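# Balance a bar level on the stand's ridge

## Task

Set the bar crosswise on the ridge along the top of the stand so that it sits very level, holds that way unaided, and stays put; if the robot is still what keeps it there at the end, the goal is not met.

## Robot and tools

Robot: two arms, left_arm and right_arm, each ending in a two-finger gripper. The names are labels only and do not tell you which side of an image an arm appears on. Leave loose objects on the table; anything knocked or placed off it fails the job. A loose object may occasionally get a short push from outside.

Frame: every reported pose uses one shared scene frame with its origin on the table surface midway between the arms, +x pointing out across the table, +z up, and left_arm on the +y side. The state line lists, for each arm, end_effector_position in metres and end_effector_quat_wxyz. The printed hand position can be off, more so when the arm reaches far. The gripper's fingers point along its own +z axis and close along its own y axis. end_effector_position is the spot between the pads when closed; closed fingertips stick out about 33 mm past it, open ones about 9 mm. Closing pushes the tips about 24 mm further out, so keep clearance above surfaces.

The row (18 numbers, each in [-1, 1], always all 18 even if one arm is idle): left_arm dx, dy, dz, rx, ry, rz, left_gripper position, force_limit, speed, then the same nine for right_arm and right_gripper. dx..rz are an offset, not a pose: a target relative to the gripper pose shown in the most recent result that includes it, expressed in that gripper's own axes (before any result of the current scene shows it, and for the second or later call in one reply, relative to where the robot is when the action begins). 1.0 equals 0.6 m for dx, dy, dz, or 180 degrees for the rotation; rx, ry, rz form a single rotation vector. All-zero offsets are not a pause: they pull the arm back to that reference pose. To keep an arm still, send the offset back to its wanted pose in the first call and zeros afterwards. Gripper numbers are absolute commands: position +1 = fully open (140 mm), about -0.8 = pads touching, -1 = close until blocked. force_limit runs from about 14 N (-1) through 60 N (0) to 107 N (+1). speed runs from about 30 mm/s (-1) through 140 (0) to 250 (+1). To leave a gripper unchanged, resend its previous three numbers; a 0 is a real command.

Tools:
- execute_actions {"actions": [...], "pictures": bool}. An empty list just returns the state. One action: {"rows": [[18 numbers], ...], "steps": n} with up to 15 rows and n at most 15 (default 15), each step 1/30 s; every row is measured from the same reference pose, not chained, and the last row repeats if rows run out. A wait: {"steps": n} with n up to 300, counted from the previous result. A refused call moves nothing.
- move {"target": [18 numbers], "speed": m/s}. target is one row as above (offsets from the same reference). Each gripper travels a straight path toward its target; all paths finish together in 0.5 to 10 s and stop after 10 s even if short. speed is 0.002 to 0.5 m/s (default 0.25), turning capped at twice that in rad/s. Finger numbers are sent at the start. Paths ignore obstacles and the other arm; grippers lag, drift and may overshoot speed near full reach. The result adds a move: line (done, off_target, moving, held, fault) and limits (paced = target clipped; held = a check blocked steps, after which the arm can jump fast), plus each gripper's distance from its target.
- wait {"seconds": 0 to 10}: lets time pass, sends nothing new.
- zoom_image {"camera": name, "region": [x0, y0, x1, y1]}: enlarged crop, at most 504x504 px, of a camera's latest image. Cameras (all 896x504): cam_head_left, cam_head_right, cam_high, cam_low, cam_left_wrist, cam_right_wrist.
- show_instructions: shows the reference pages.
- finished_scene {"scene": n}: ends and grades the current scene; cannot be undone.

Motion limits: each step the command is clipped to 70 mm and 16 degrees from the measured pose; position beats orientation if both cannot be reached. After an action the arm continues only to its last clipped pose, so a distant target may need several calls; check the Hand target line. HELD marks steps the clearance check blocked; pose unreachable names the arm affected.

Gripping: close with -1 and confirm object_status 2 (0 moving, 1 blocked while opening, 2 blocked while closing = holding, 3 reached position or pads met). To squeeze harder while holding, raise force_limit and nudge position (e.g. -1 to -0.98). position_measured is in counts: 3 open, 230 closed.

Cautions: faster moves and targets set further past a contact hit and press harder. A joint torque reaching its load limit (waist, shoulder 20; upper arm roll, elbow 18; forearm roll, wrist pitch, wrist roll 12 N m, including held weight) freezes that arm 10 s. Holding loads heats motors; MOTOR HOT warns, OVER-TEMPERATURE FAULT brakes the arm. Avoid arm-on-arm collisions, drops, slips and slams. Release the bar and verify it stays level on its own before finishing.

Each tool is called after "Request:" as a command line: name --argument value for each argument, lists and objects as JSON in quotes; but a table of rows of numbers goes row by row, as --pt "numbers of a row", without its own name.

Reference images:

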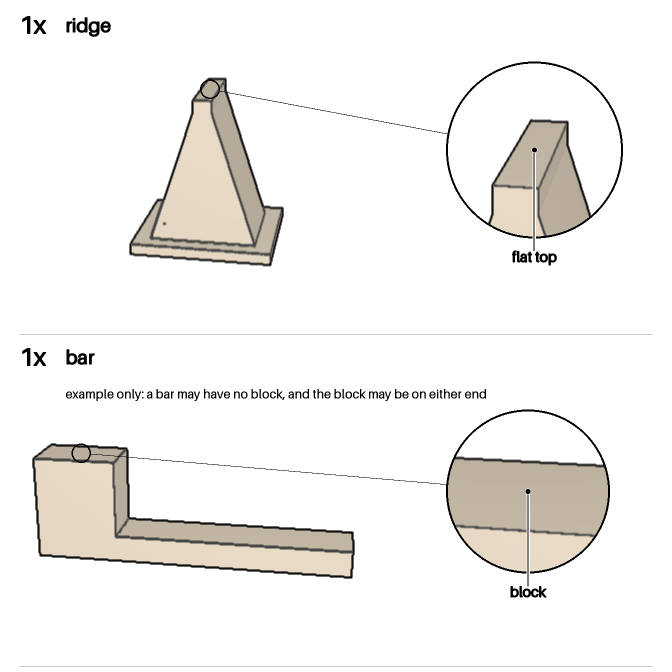

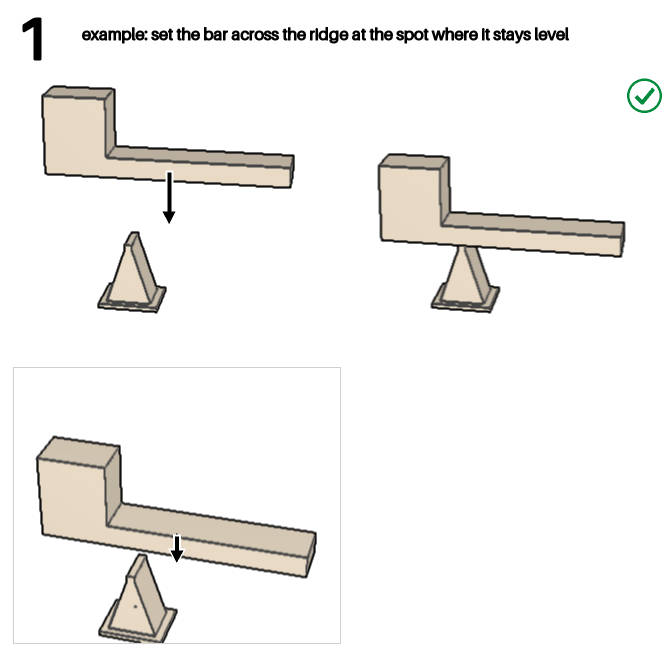

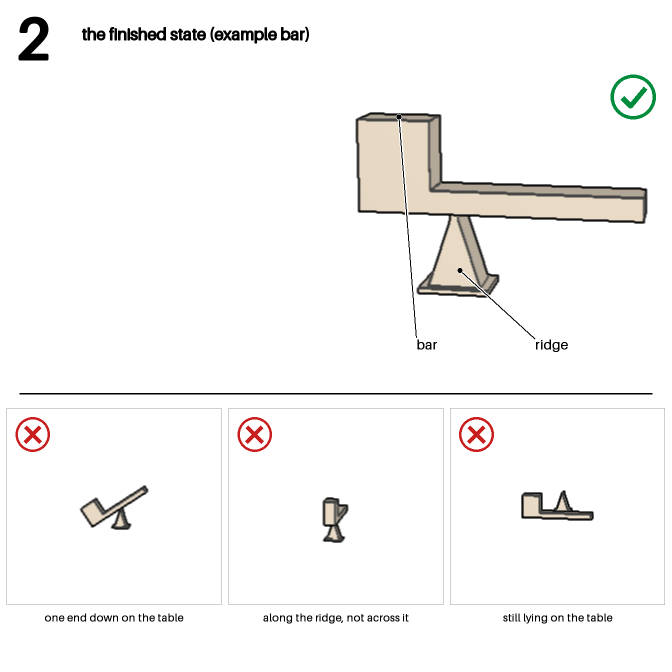

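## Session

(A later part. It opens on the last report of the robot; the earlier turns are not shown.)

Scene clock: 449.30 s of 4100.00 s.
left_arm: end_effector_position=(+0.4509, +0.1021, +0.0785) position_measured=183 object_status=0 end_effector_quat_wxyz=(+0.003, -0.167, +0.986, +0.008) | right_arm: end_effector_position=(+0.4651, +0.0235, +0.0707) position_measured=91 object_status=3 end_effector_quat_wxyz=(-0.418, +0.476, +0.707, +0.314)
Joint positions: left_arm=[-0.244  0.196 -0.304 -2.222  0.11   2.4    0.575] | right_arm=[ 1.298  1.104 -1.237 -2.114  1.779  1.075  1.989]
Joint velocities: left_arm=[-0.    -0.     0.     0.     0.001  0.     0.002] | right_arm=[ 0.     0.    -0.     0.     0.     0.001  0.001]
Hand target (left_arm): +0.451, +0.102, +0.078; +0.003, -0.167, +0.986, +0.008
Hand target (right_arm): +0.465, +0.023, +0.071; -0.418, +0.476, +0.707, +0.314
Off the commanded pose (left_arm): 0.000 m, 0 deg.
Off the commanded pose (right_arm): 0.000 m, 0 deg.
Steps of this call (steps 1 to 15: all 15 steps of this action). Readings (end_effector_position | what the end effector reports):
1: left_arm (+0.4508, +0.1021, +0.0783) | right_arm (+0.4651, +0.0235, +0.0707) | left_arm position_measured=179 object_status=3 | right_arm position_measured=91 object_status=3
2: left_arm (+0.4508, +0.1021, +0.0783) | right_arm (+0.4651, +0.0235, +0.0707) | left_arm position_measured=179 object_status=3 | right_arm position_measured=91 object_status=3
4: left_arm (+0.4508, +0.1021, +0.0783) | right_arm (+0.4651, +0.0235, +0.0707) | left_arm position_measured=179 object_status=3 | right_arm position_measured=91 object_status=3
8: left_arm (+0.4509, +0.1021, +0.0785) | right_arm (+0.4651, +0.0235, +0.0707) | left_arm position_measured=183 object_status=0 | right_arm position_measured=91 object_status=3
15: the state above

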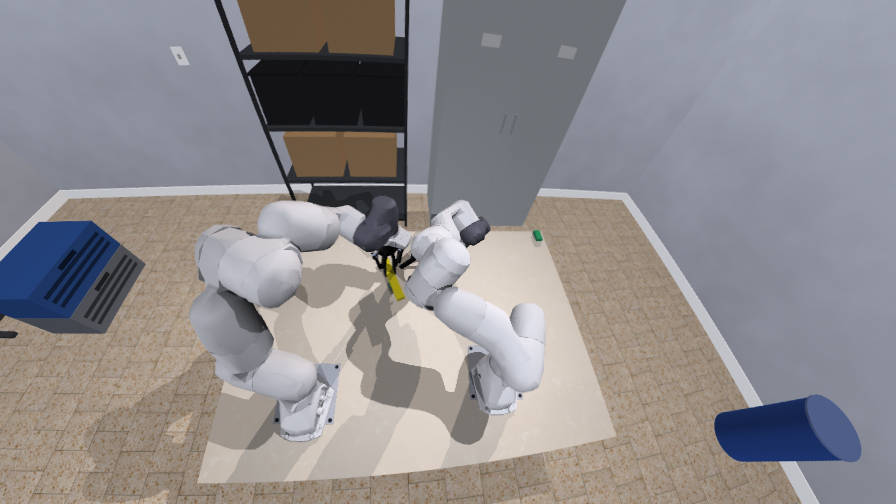

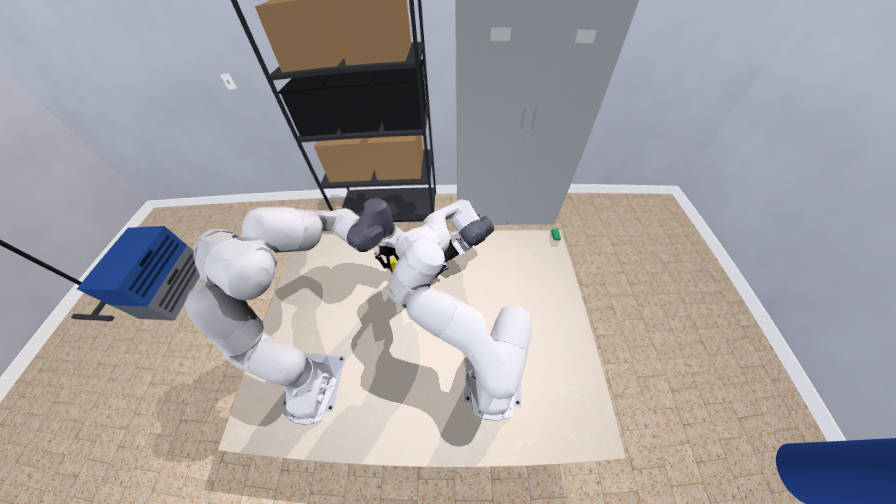

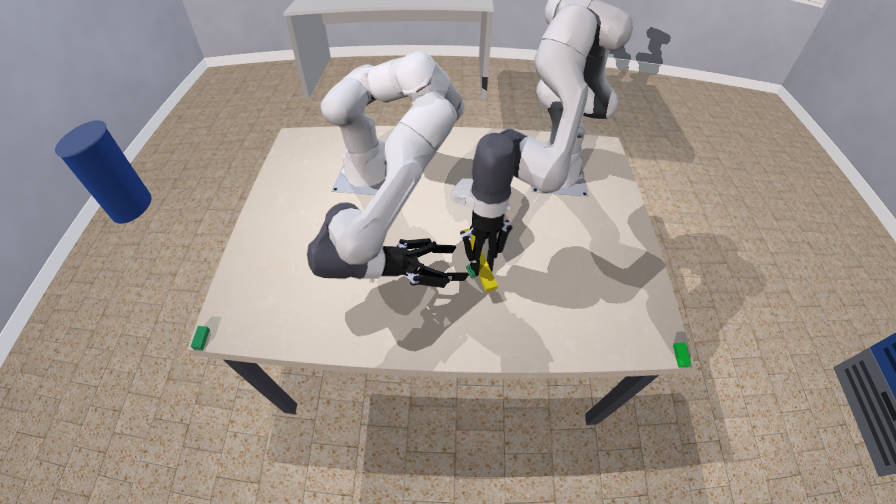

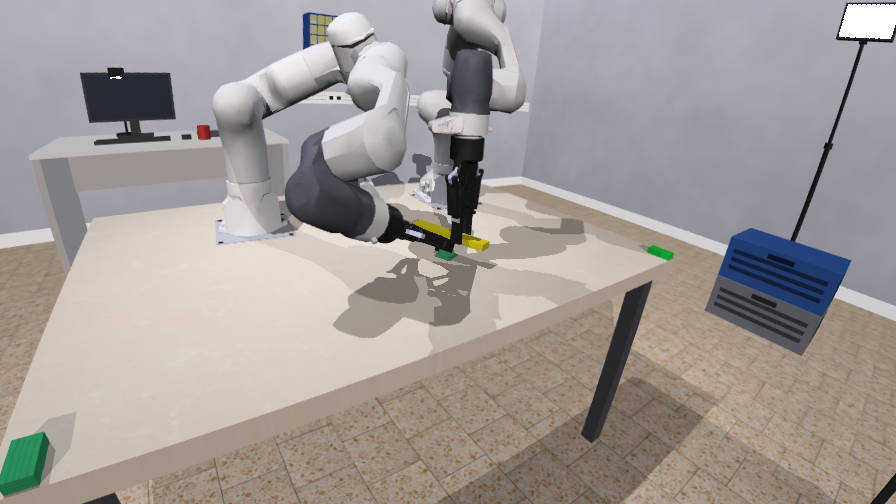

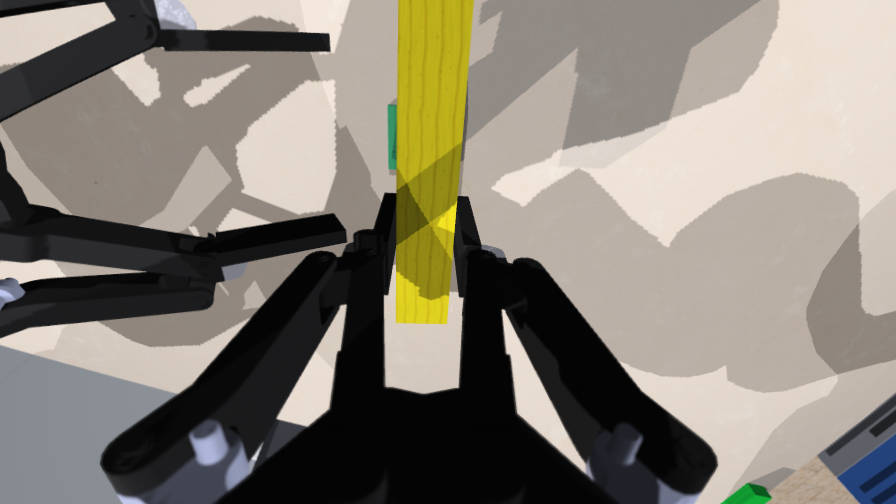

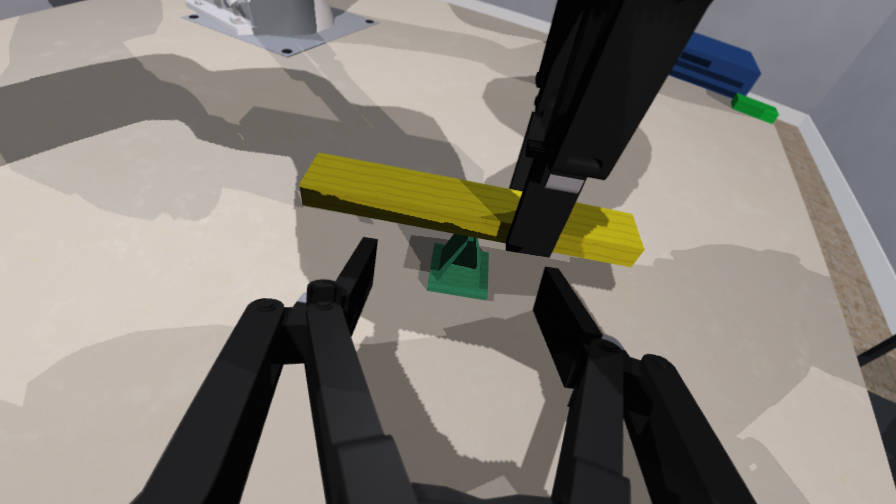

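Balanced. Release.

Request:
execute_actions --actions '[{"rows":[[0,0,0,0,0,0,-0.1,0,-0.8,0,0,0,0,0,0,0.3,0,0]],"steps":15}]' --pictures false

Request:
wait --seconds 1

Request:
move --target '[0,0,-0.12,0,0,0,-0.1,0,-0.8,0,0,-0.1,0,0,0,0.3,0,0]' --speed 0.06

Request:
wait --seconds 2

Scene clock: 453.77 s of 4100.00 s.
left_arm: end_effector_position=(+0.4509, +0.1021, +0.0785) position_measured=144 object_status=0 end_effector_quat_wxyz=(+0.003, -0.167, +0.986, +0.008) | right_arm: end_effector_position=(+0.4651, +0.0235, +0.0707) position_measured=91 object_status=3 end_effector_quat_wxyz=(-0.418, +0.476, +0.707, +0.314)
Joint positions: left_arm=[-0.244  0.196 -0.304 -2.222  0.11   2.4    0.575] | right_arm=[ 1.298  1.104 -1.237 -2.114  1.779  1.075  1.989]
Joint velocities: left_arm=[-0.    -0.002 -0.    -0.     0.001  0.001 -0.   ] | right_arm=[-0.001 -0.001 -0.001 -0.001  0.    -0.     0.001]
Hand target (left_arm): +0.451, +0.102, +0.078; +0.003, -0.167, +0.986, +0.008
Hand target (right_arm): +0.465, +0.023, +0.071; -0.418, +0.476, +0.707, +0.314
Off the commanded pose (left_arm): 0.000 m, 0 deg.
Off the commanded pose (right_arm): 0.000 m, 0 deg.
Steps of this call (steps 1 to 90: nothing new was sent; then 0.97 s passed at rest; steps 91 to 105: all 15 steps of this action). Readings (end_effector_position | what the end effector reports):
91: left_arm (+0.4509, +0.1021, +0.0785) | right_arm (+0.4651, +0.0235, +0.0707) | left_arm position_measured=183 object_status=0 | right_arm position_measured=91 object_status=3
92: left_arm (+0.4509, +0.1021, +0.0785) | right_arm (+0.4651, +0.0235, +0.0707) | left_arm position_measured=183 object_status=0 | right_arm position_measured=91 object_status=3
94: left_arm (+0.4509, +0.1021, +0.0785) | right_arm (+0.4651, +0.0235, +0.0707) | left_arm position_measured=175 object_status=0 | right_arm position_measured=91 object_status=3
98: left_arm (+0.4509, +0.1021, +0.0785) | right_arm (+0.4651, +0.0235, +0.0707) | left_arm position_measured=164 object_status=0 | right_arm position_measured=91 object_status=3
105: the state above

Scene clock: 454.77 s of 4100.00 s.
left_arm: end_effector_position=(+0.4509, +0.1021, +0.0785) position_measured=141 object_status=3 end_effector_quat_wxyz=(+0.003, -0.167, +0.986, +0.008) | right_arm: end_effector_position=(+0.4651, +0.0235, +0.0707) position_measured=91 object_status=3 end_effector_quat_wxyz=(-0.418, +0.476, +0.707, +0.314)
Joint positions: left_arm=[-0.244  0.196 -0.304 -2.222  0.11   2.4    0.575] | right_arm=[ 1.298  1.104 -1.237 -2.114  1.779  1.075  1.989]
Joint velocities: left_arm=[-0.001  0.    -0.     0.    -0.    -0.001  0.   ] | right_arm=[ 0.001  0.    -0.002  0.    -0.001 -0.001 -0.   ]
Hand target (left_arm): +0.451, +0.102, +0.078; +0.003, -0.167, +0.986, +0.008
Hand target (right_arm): +0.465, +0.023, +0.071; -0.418, +0.476, +0.707, +0.314
Off the commanded pose (left_arm): 0.000 m, 0 deg.
Off the commanded pose (right_arm): 0.000 m, 0 deg.
Steps of this call (steps 1 to 30: nothing new was sent). Readings (end_effector_position | what the end effector reports):
1: left_arm (+0.4509, +0.1021, +0.0785) | right_arm (+0.4651, +0.0235, +0.0707) | left_arm position_measured=142 object_status=0 | right_arm position_measured=91 object_status=3
2: left_arm (+0.4509, +0.1021, +0.0785) | right_arm (+0.4651, +0.0235, +0.0707) | left_arm position_measured=141 object_status=0 | right_arm position_measured=91 object_status=3
4: left_arm (+0.4509, +0.1021, +0.0785) | right_arm (+0.4651, +0.0235, +0.0707) | left_arm position_measured=141 object_status=0 | right_arm position_measured=91 object_status=3
8: left_arm (+0.4509, +0.1021, +0.0785) | right_arm (+0.4651, +0.0235, +0.0707) | left_arm position_measured=141 object_status=3 | right_arm position_measured=91 object_status=3
30: the state above

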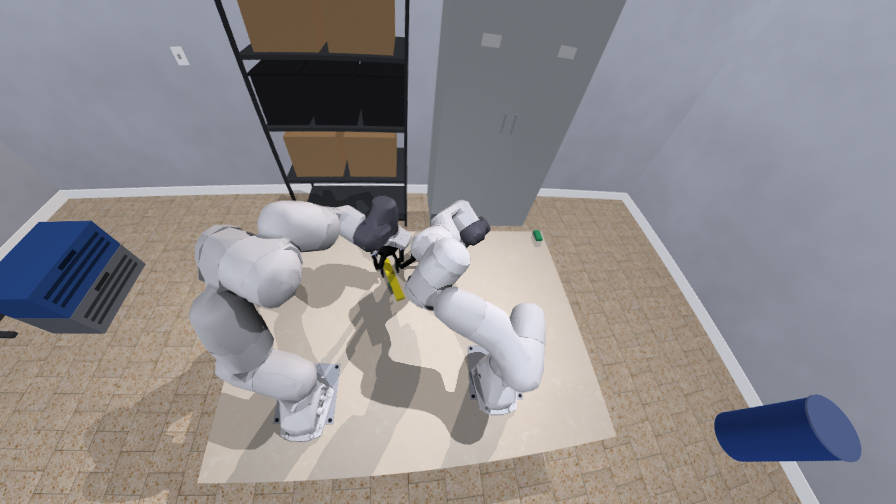

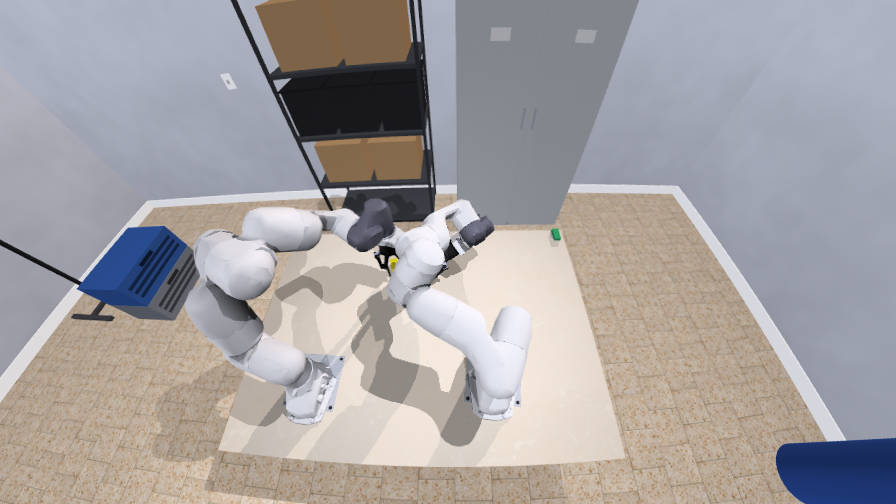

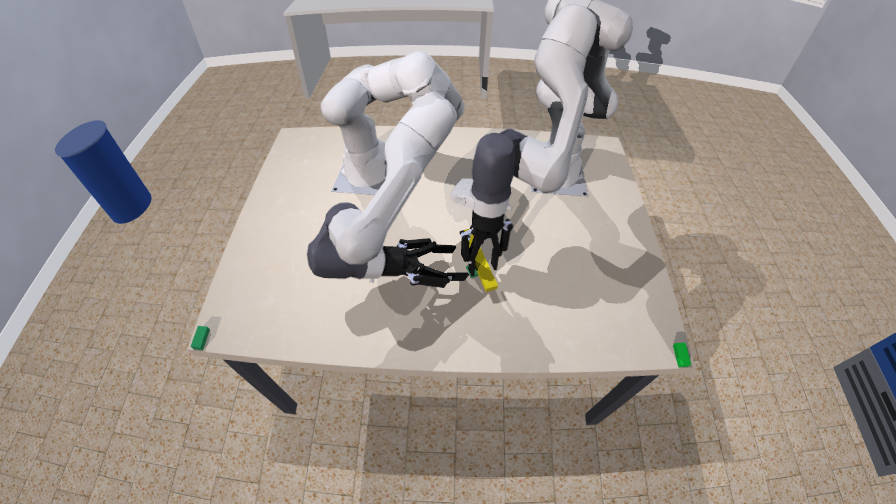

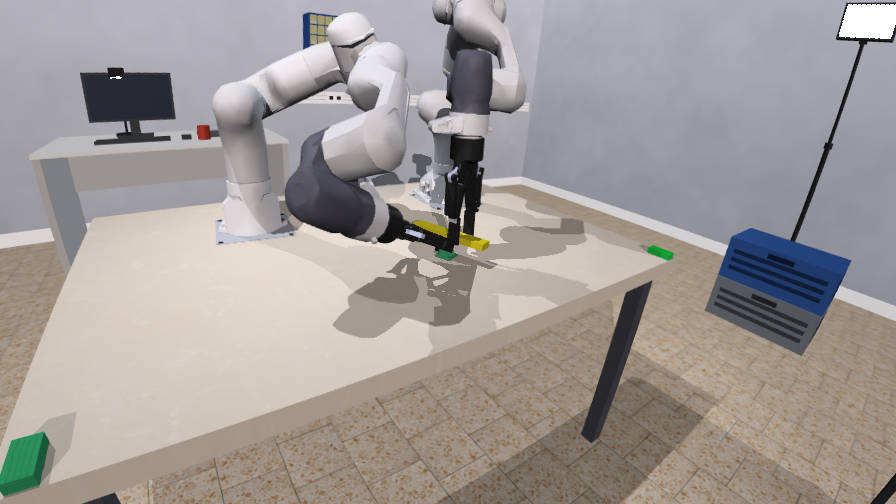

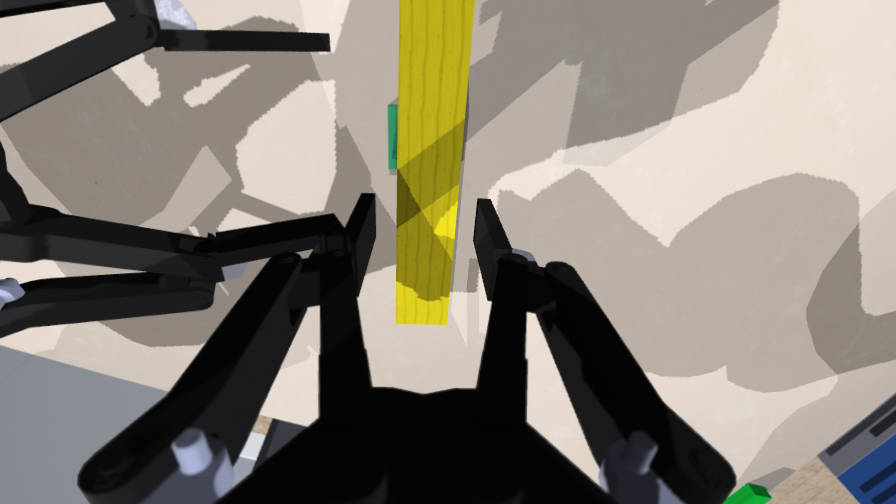

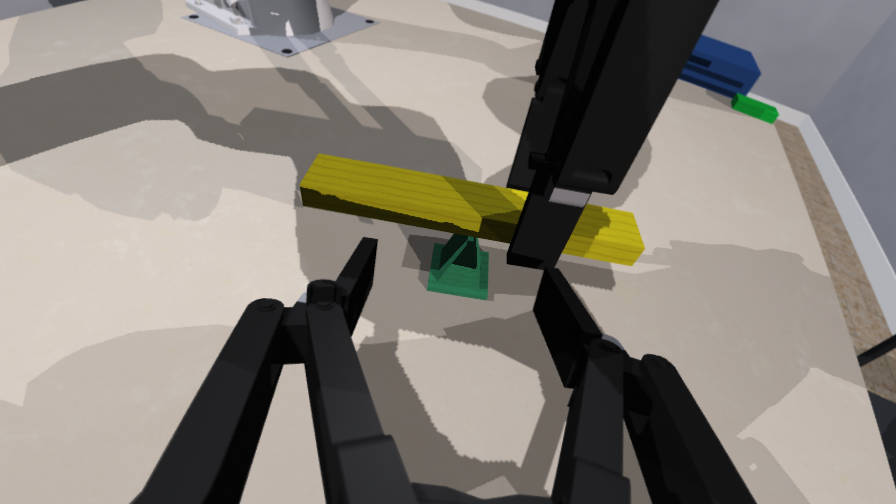

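Scene clock: 456.43 s of 4100.00 s.
left_arm: end_effector_position=(+0.4508, +0.1011, +0.1507) position_measured=141 object_status=3 end_effector_quat_wxyz=(+0.005, -0.168, +0.986, +0.008) | right_arm: end_effector_position=(+0.4838, -0.0282, +0.0952) position_measured=91 object_status=3 end_effector_quat_wxyz=(-0.417, +0.479, +0.707, +0.311)
Joint positions: left_arm=[-0.242  0.074 -0.311 -2.168  0.051  2.233  0.613] | right_arm=[ 1.192  1.103 -1.287 -2.059  1.69   1.006  1.967]
Joint velocities: left_arm=[-0.001 -0.001  0.001 -0.    -0.002 -0.012  0.006] | right_arm=[ 0.001  0.001 -0.001  0.001 -0.003 -0.004 -0.002]
Hand target (left_arm): +0.450, +0.101, +0.151; +0.003, -0.166, +0.986, +0.008
Hand target (right_arm): +0.483, -0.028, +0.097; -0.417, +0.476, +0.708, +0.312
Off the commanded pose (left_arm): 0.000 m, 0 deg.
Off the commanded pose (right_arm): 0.003 m, 0 deg.
move: done

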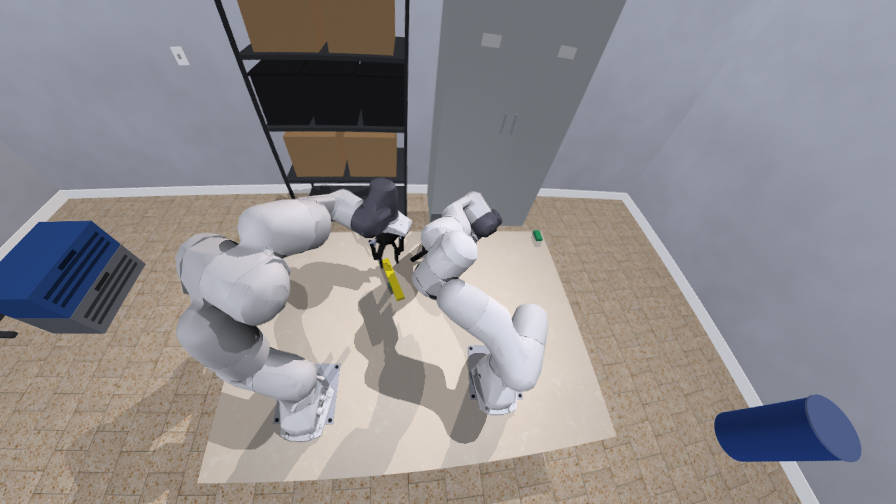

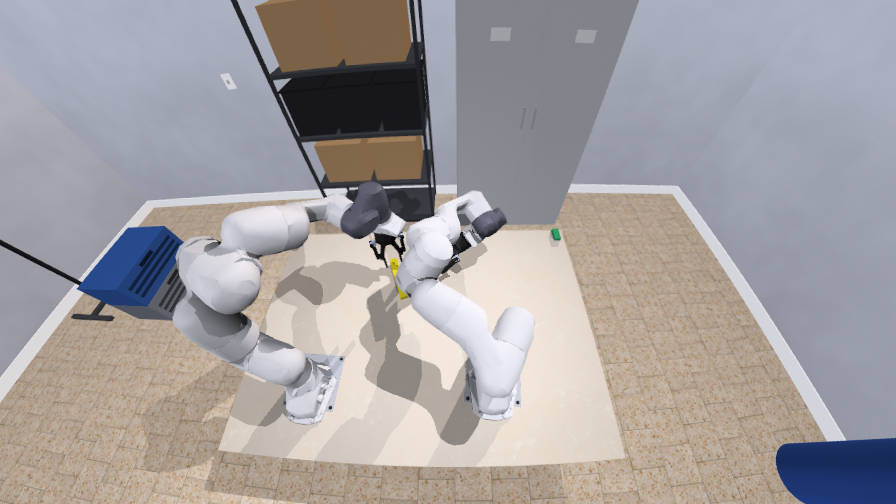

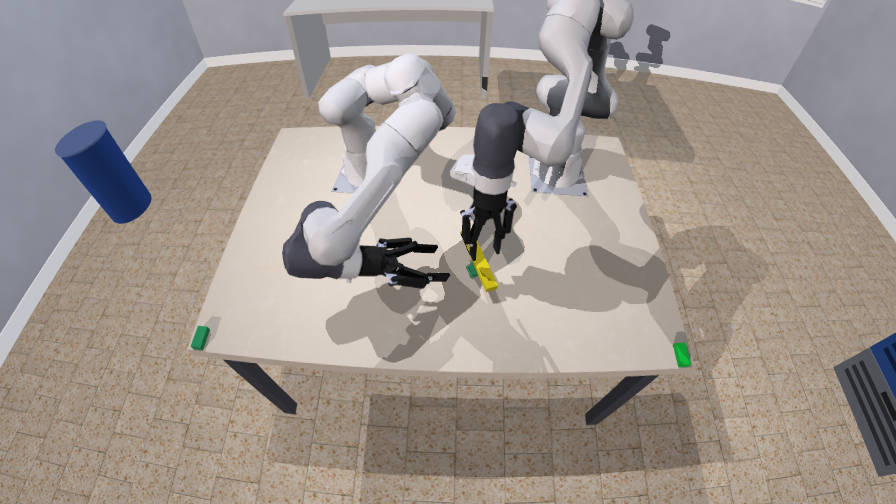

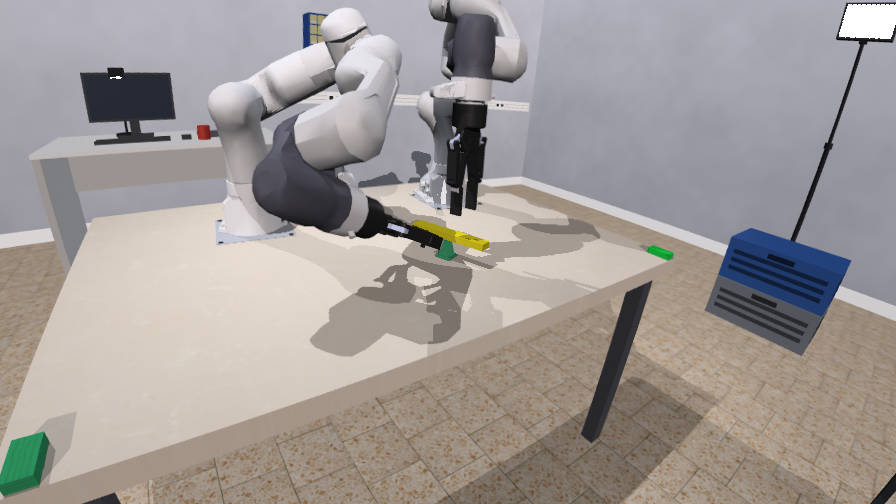

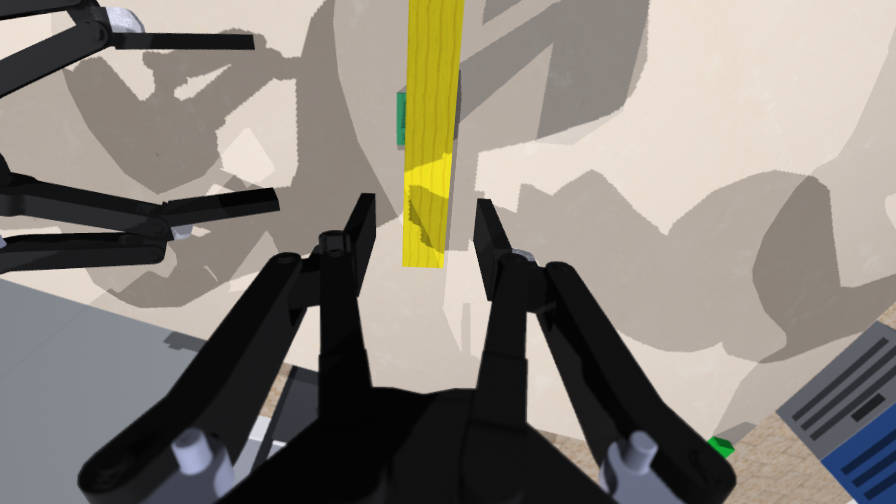

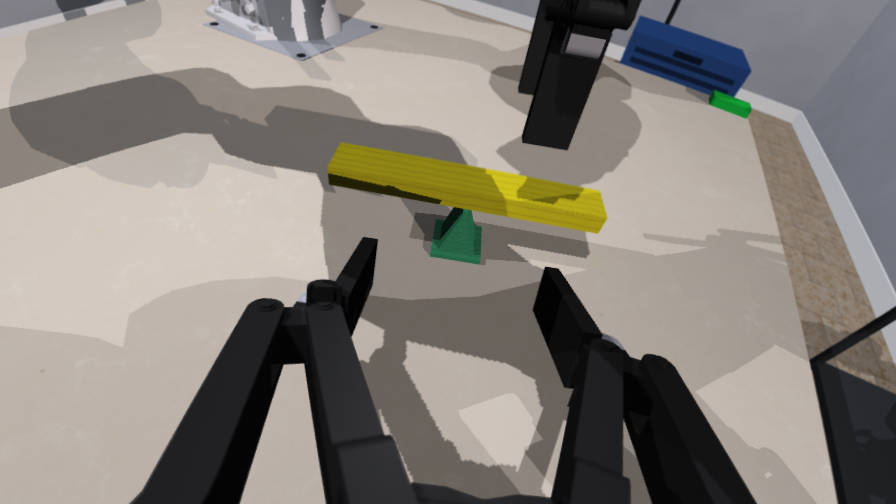

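Scene clock: 458.43 s of 4100.00 s.
left_arm: end_effector_position=(+0.4503, +0.1015, +0.1505) position_measured=141 object_status=3 end_effector_quat_wxyz=(+0.004, -0.167, +0.986, +0.008) | right_arm: end_effector_position=(+0.4836, -0.0280, +0.0954) position_measured=91 object_status=3 end_effector_quat_wxyz=(-0.417, +0.478, +0.707, +0.312)
Joint positions: left_arm=[-0.242  0.074 -0.311 -2.168  0.051  2.232  0.615] | right_arm=[ 1.192  1.103 -1.287 -2.059  1.689  1.005  1.966]
Joint velocities: left_arm=[ 0.001  0.001  0.001 -0.001 -0.001 -0.001  0.001] | right_arm=[-0.001  0.     0.001  0.     0.002  0.001 -0.001]
Hand target (left_arm): +0.450, +0.101, +0.151; +0.003, -0.166, +0.986, +0.008
Hand target (right_arm): +0.483, -0.028, +0.097; -0.417, +0.476, +0.708, +0.312
Off the commanded pose (left_arm): 0.001 m, 0 deg.
Off the commanded pose (right_arm): 0.003 m, 0 deg.
Steps of this call (steps 1 to 60: nothing new was sent). Readings (end_effector_position | what the end effector reports):
1: left_arm (+0.4507, +0.1012, +0.1507) | right_arm (+0.4838, -0.0282, +0.0953) | left_arm position_measured=141 object_status=3 | right_arm position_measured=91 object_status=3
2: left_arm (+0.4506, +0.1012, +0.1506) | right_arm (+0.4838, -0.0281, +0.0953) | left_arm position_measured=141 object_status=3 | right_arm position_measured=91 object_status=3
4: left_arm (+0.4505, +0.1013, +0.1506) | right_arm (+0.4837, -0.0281, +0.0953) | left_arm position_measured=141 object_status=3 | right_arm position_measured=91 object_status=3
8: left_arm (+0.4504, +0.1014, +0.1506) | right_arm (+0.4837, -0.0281, +0.0954) | left_arm position_measured=141 object_status=3 | right_arm position_measured=91 object_status=3
60: the state above

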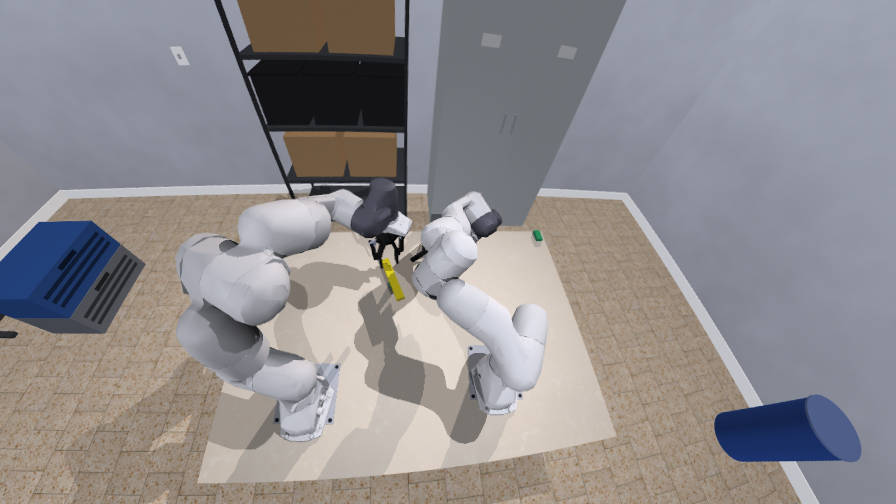

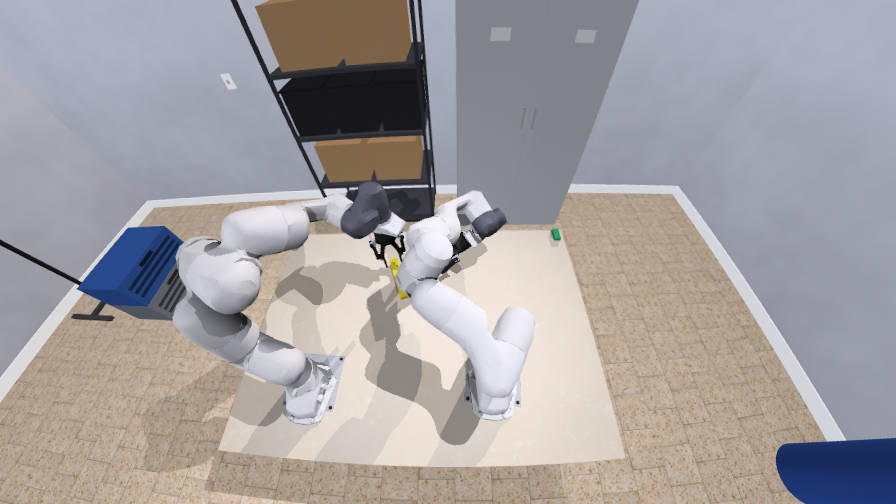

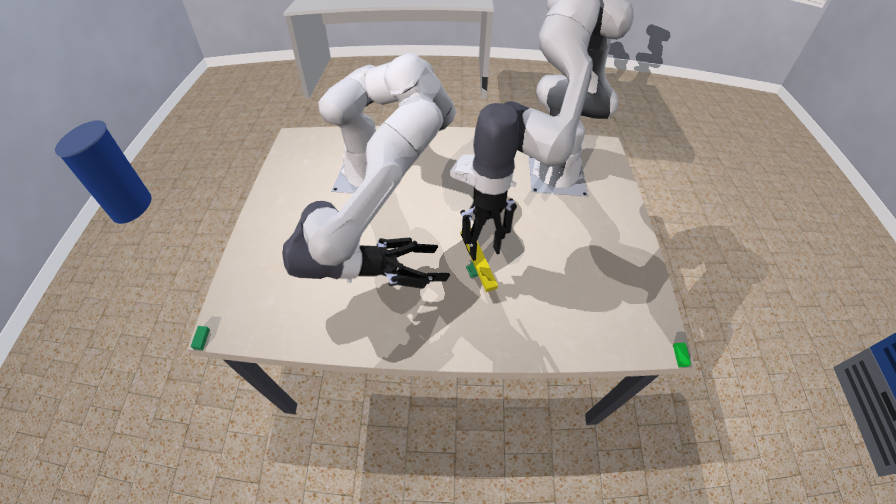

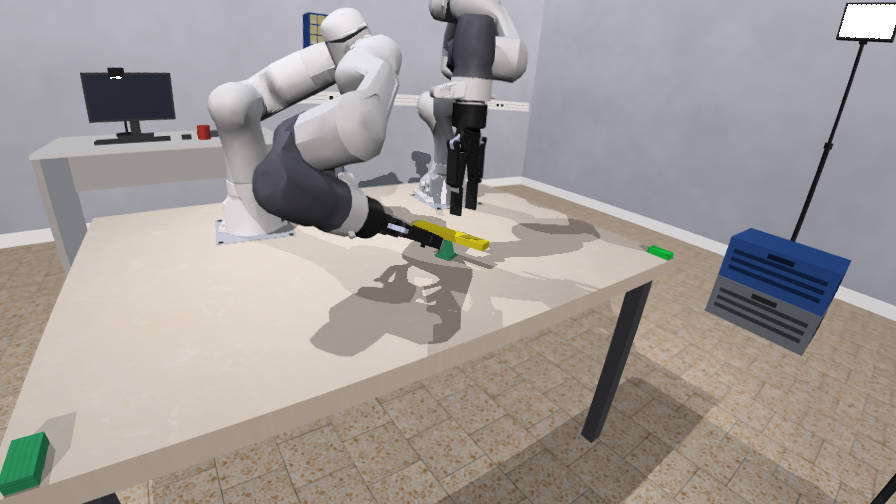

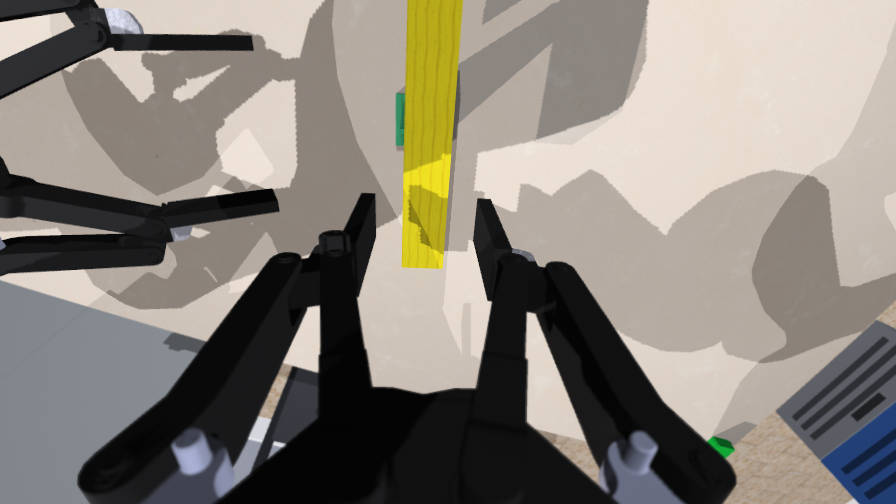

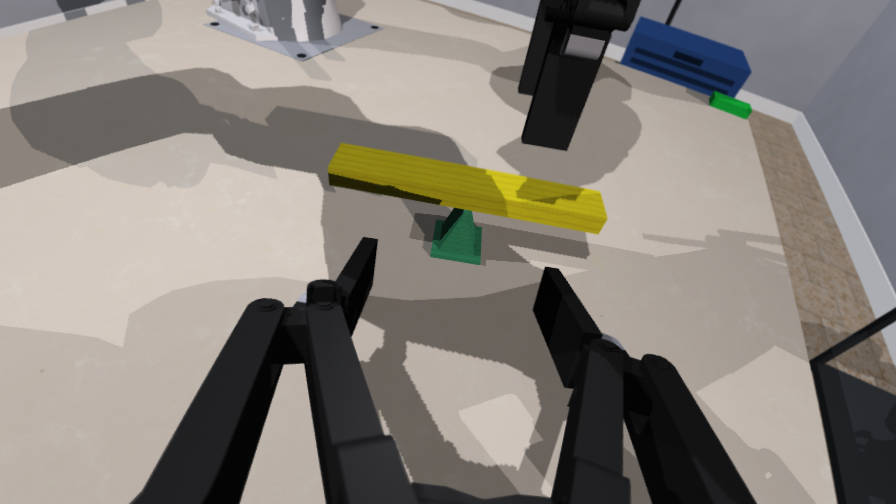

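Request:
finished_scene --scene 1

The scene is finished: the task was done.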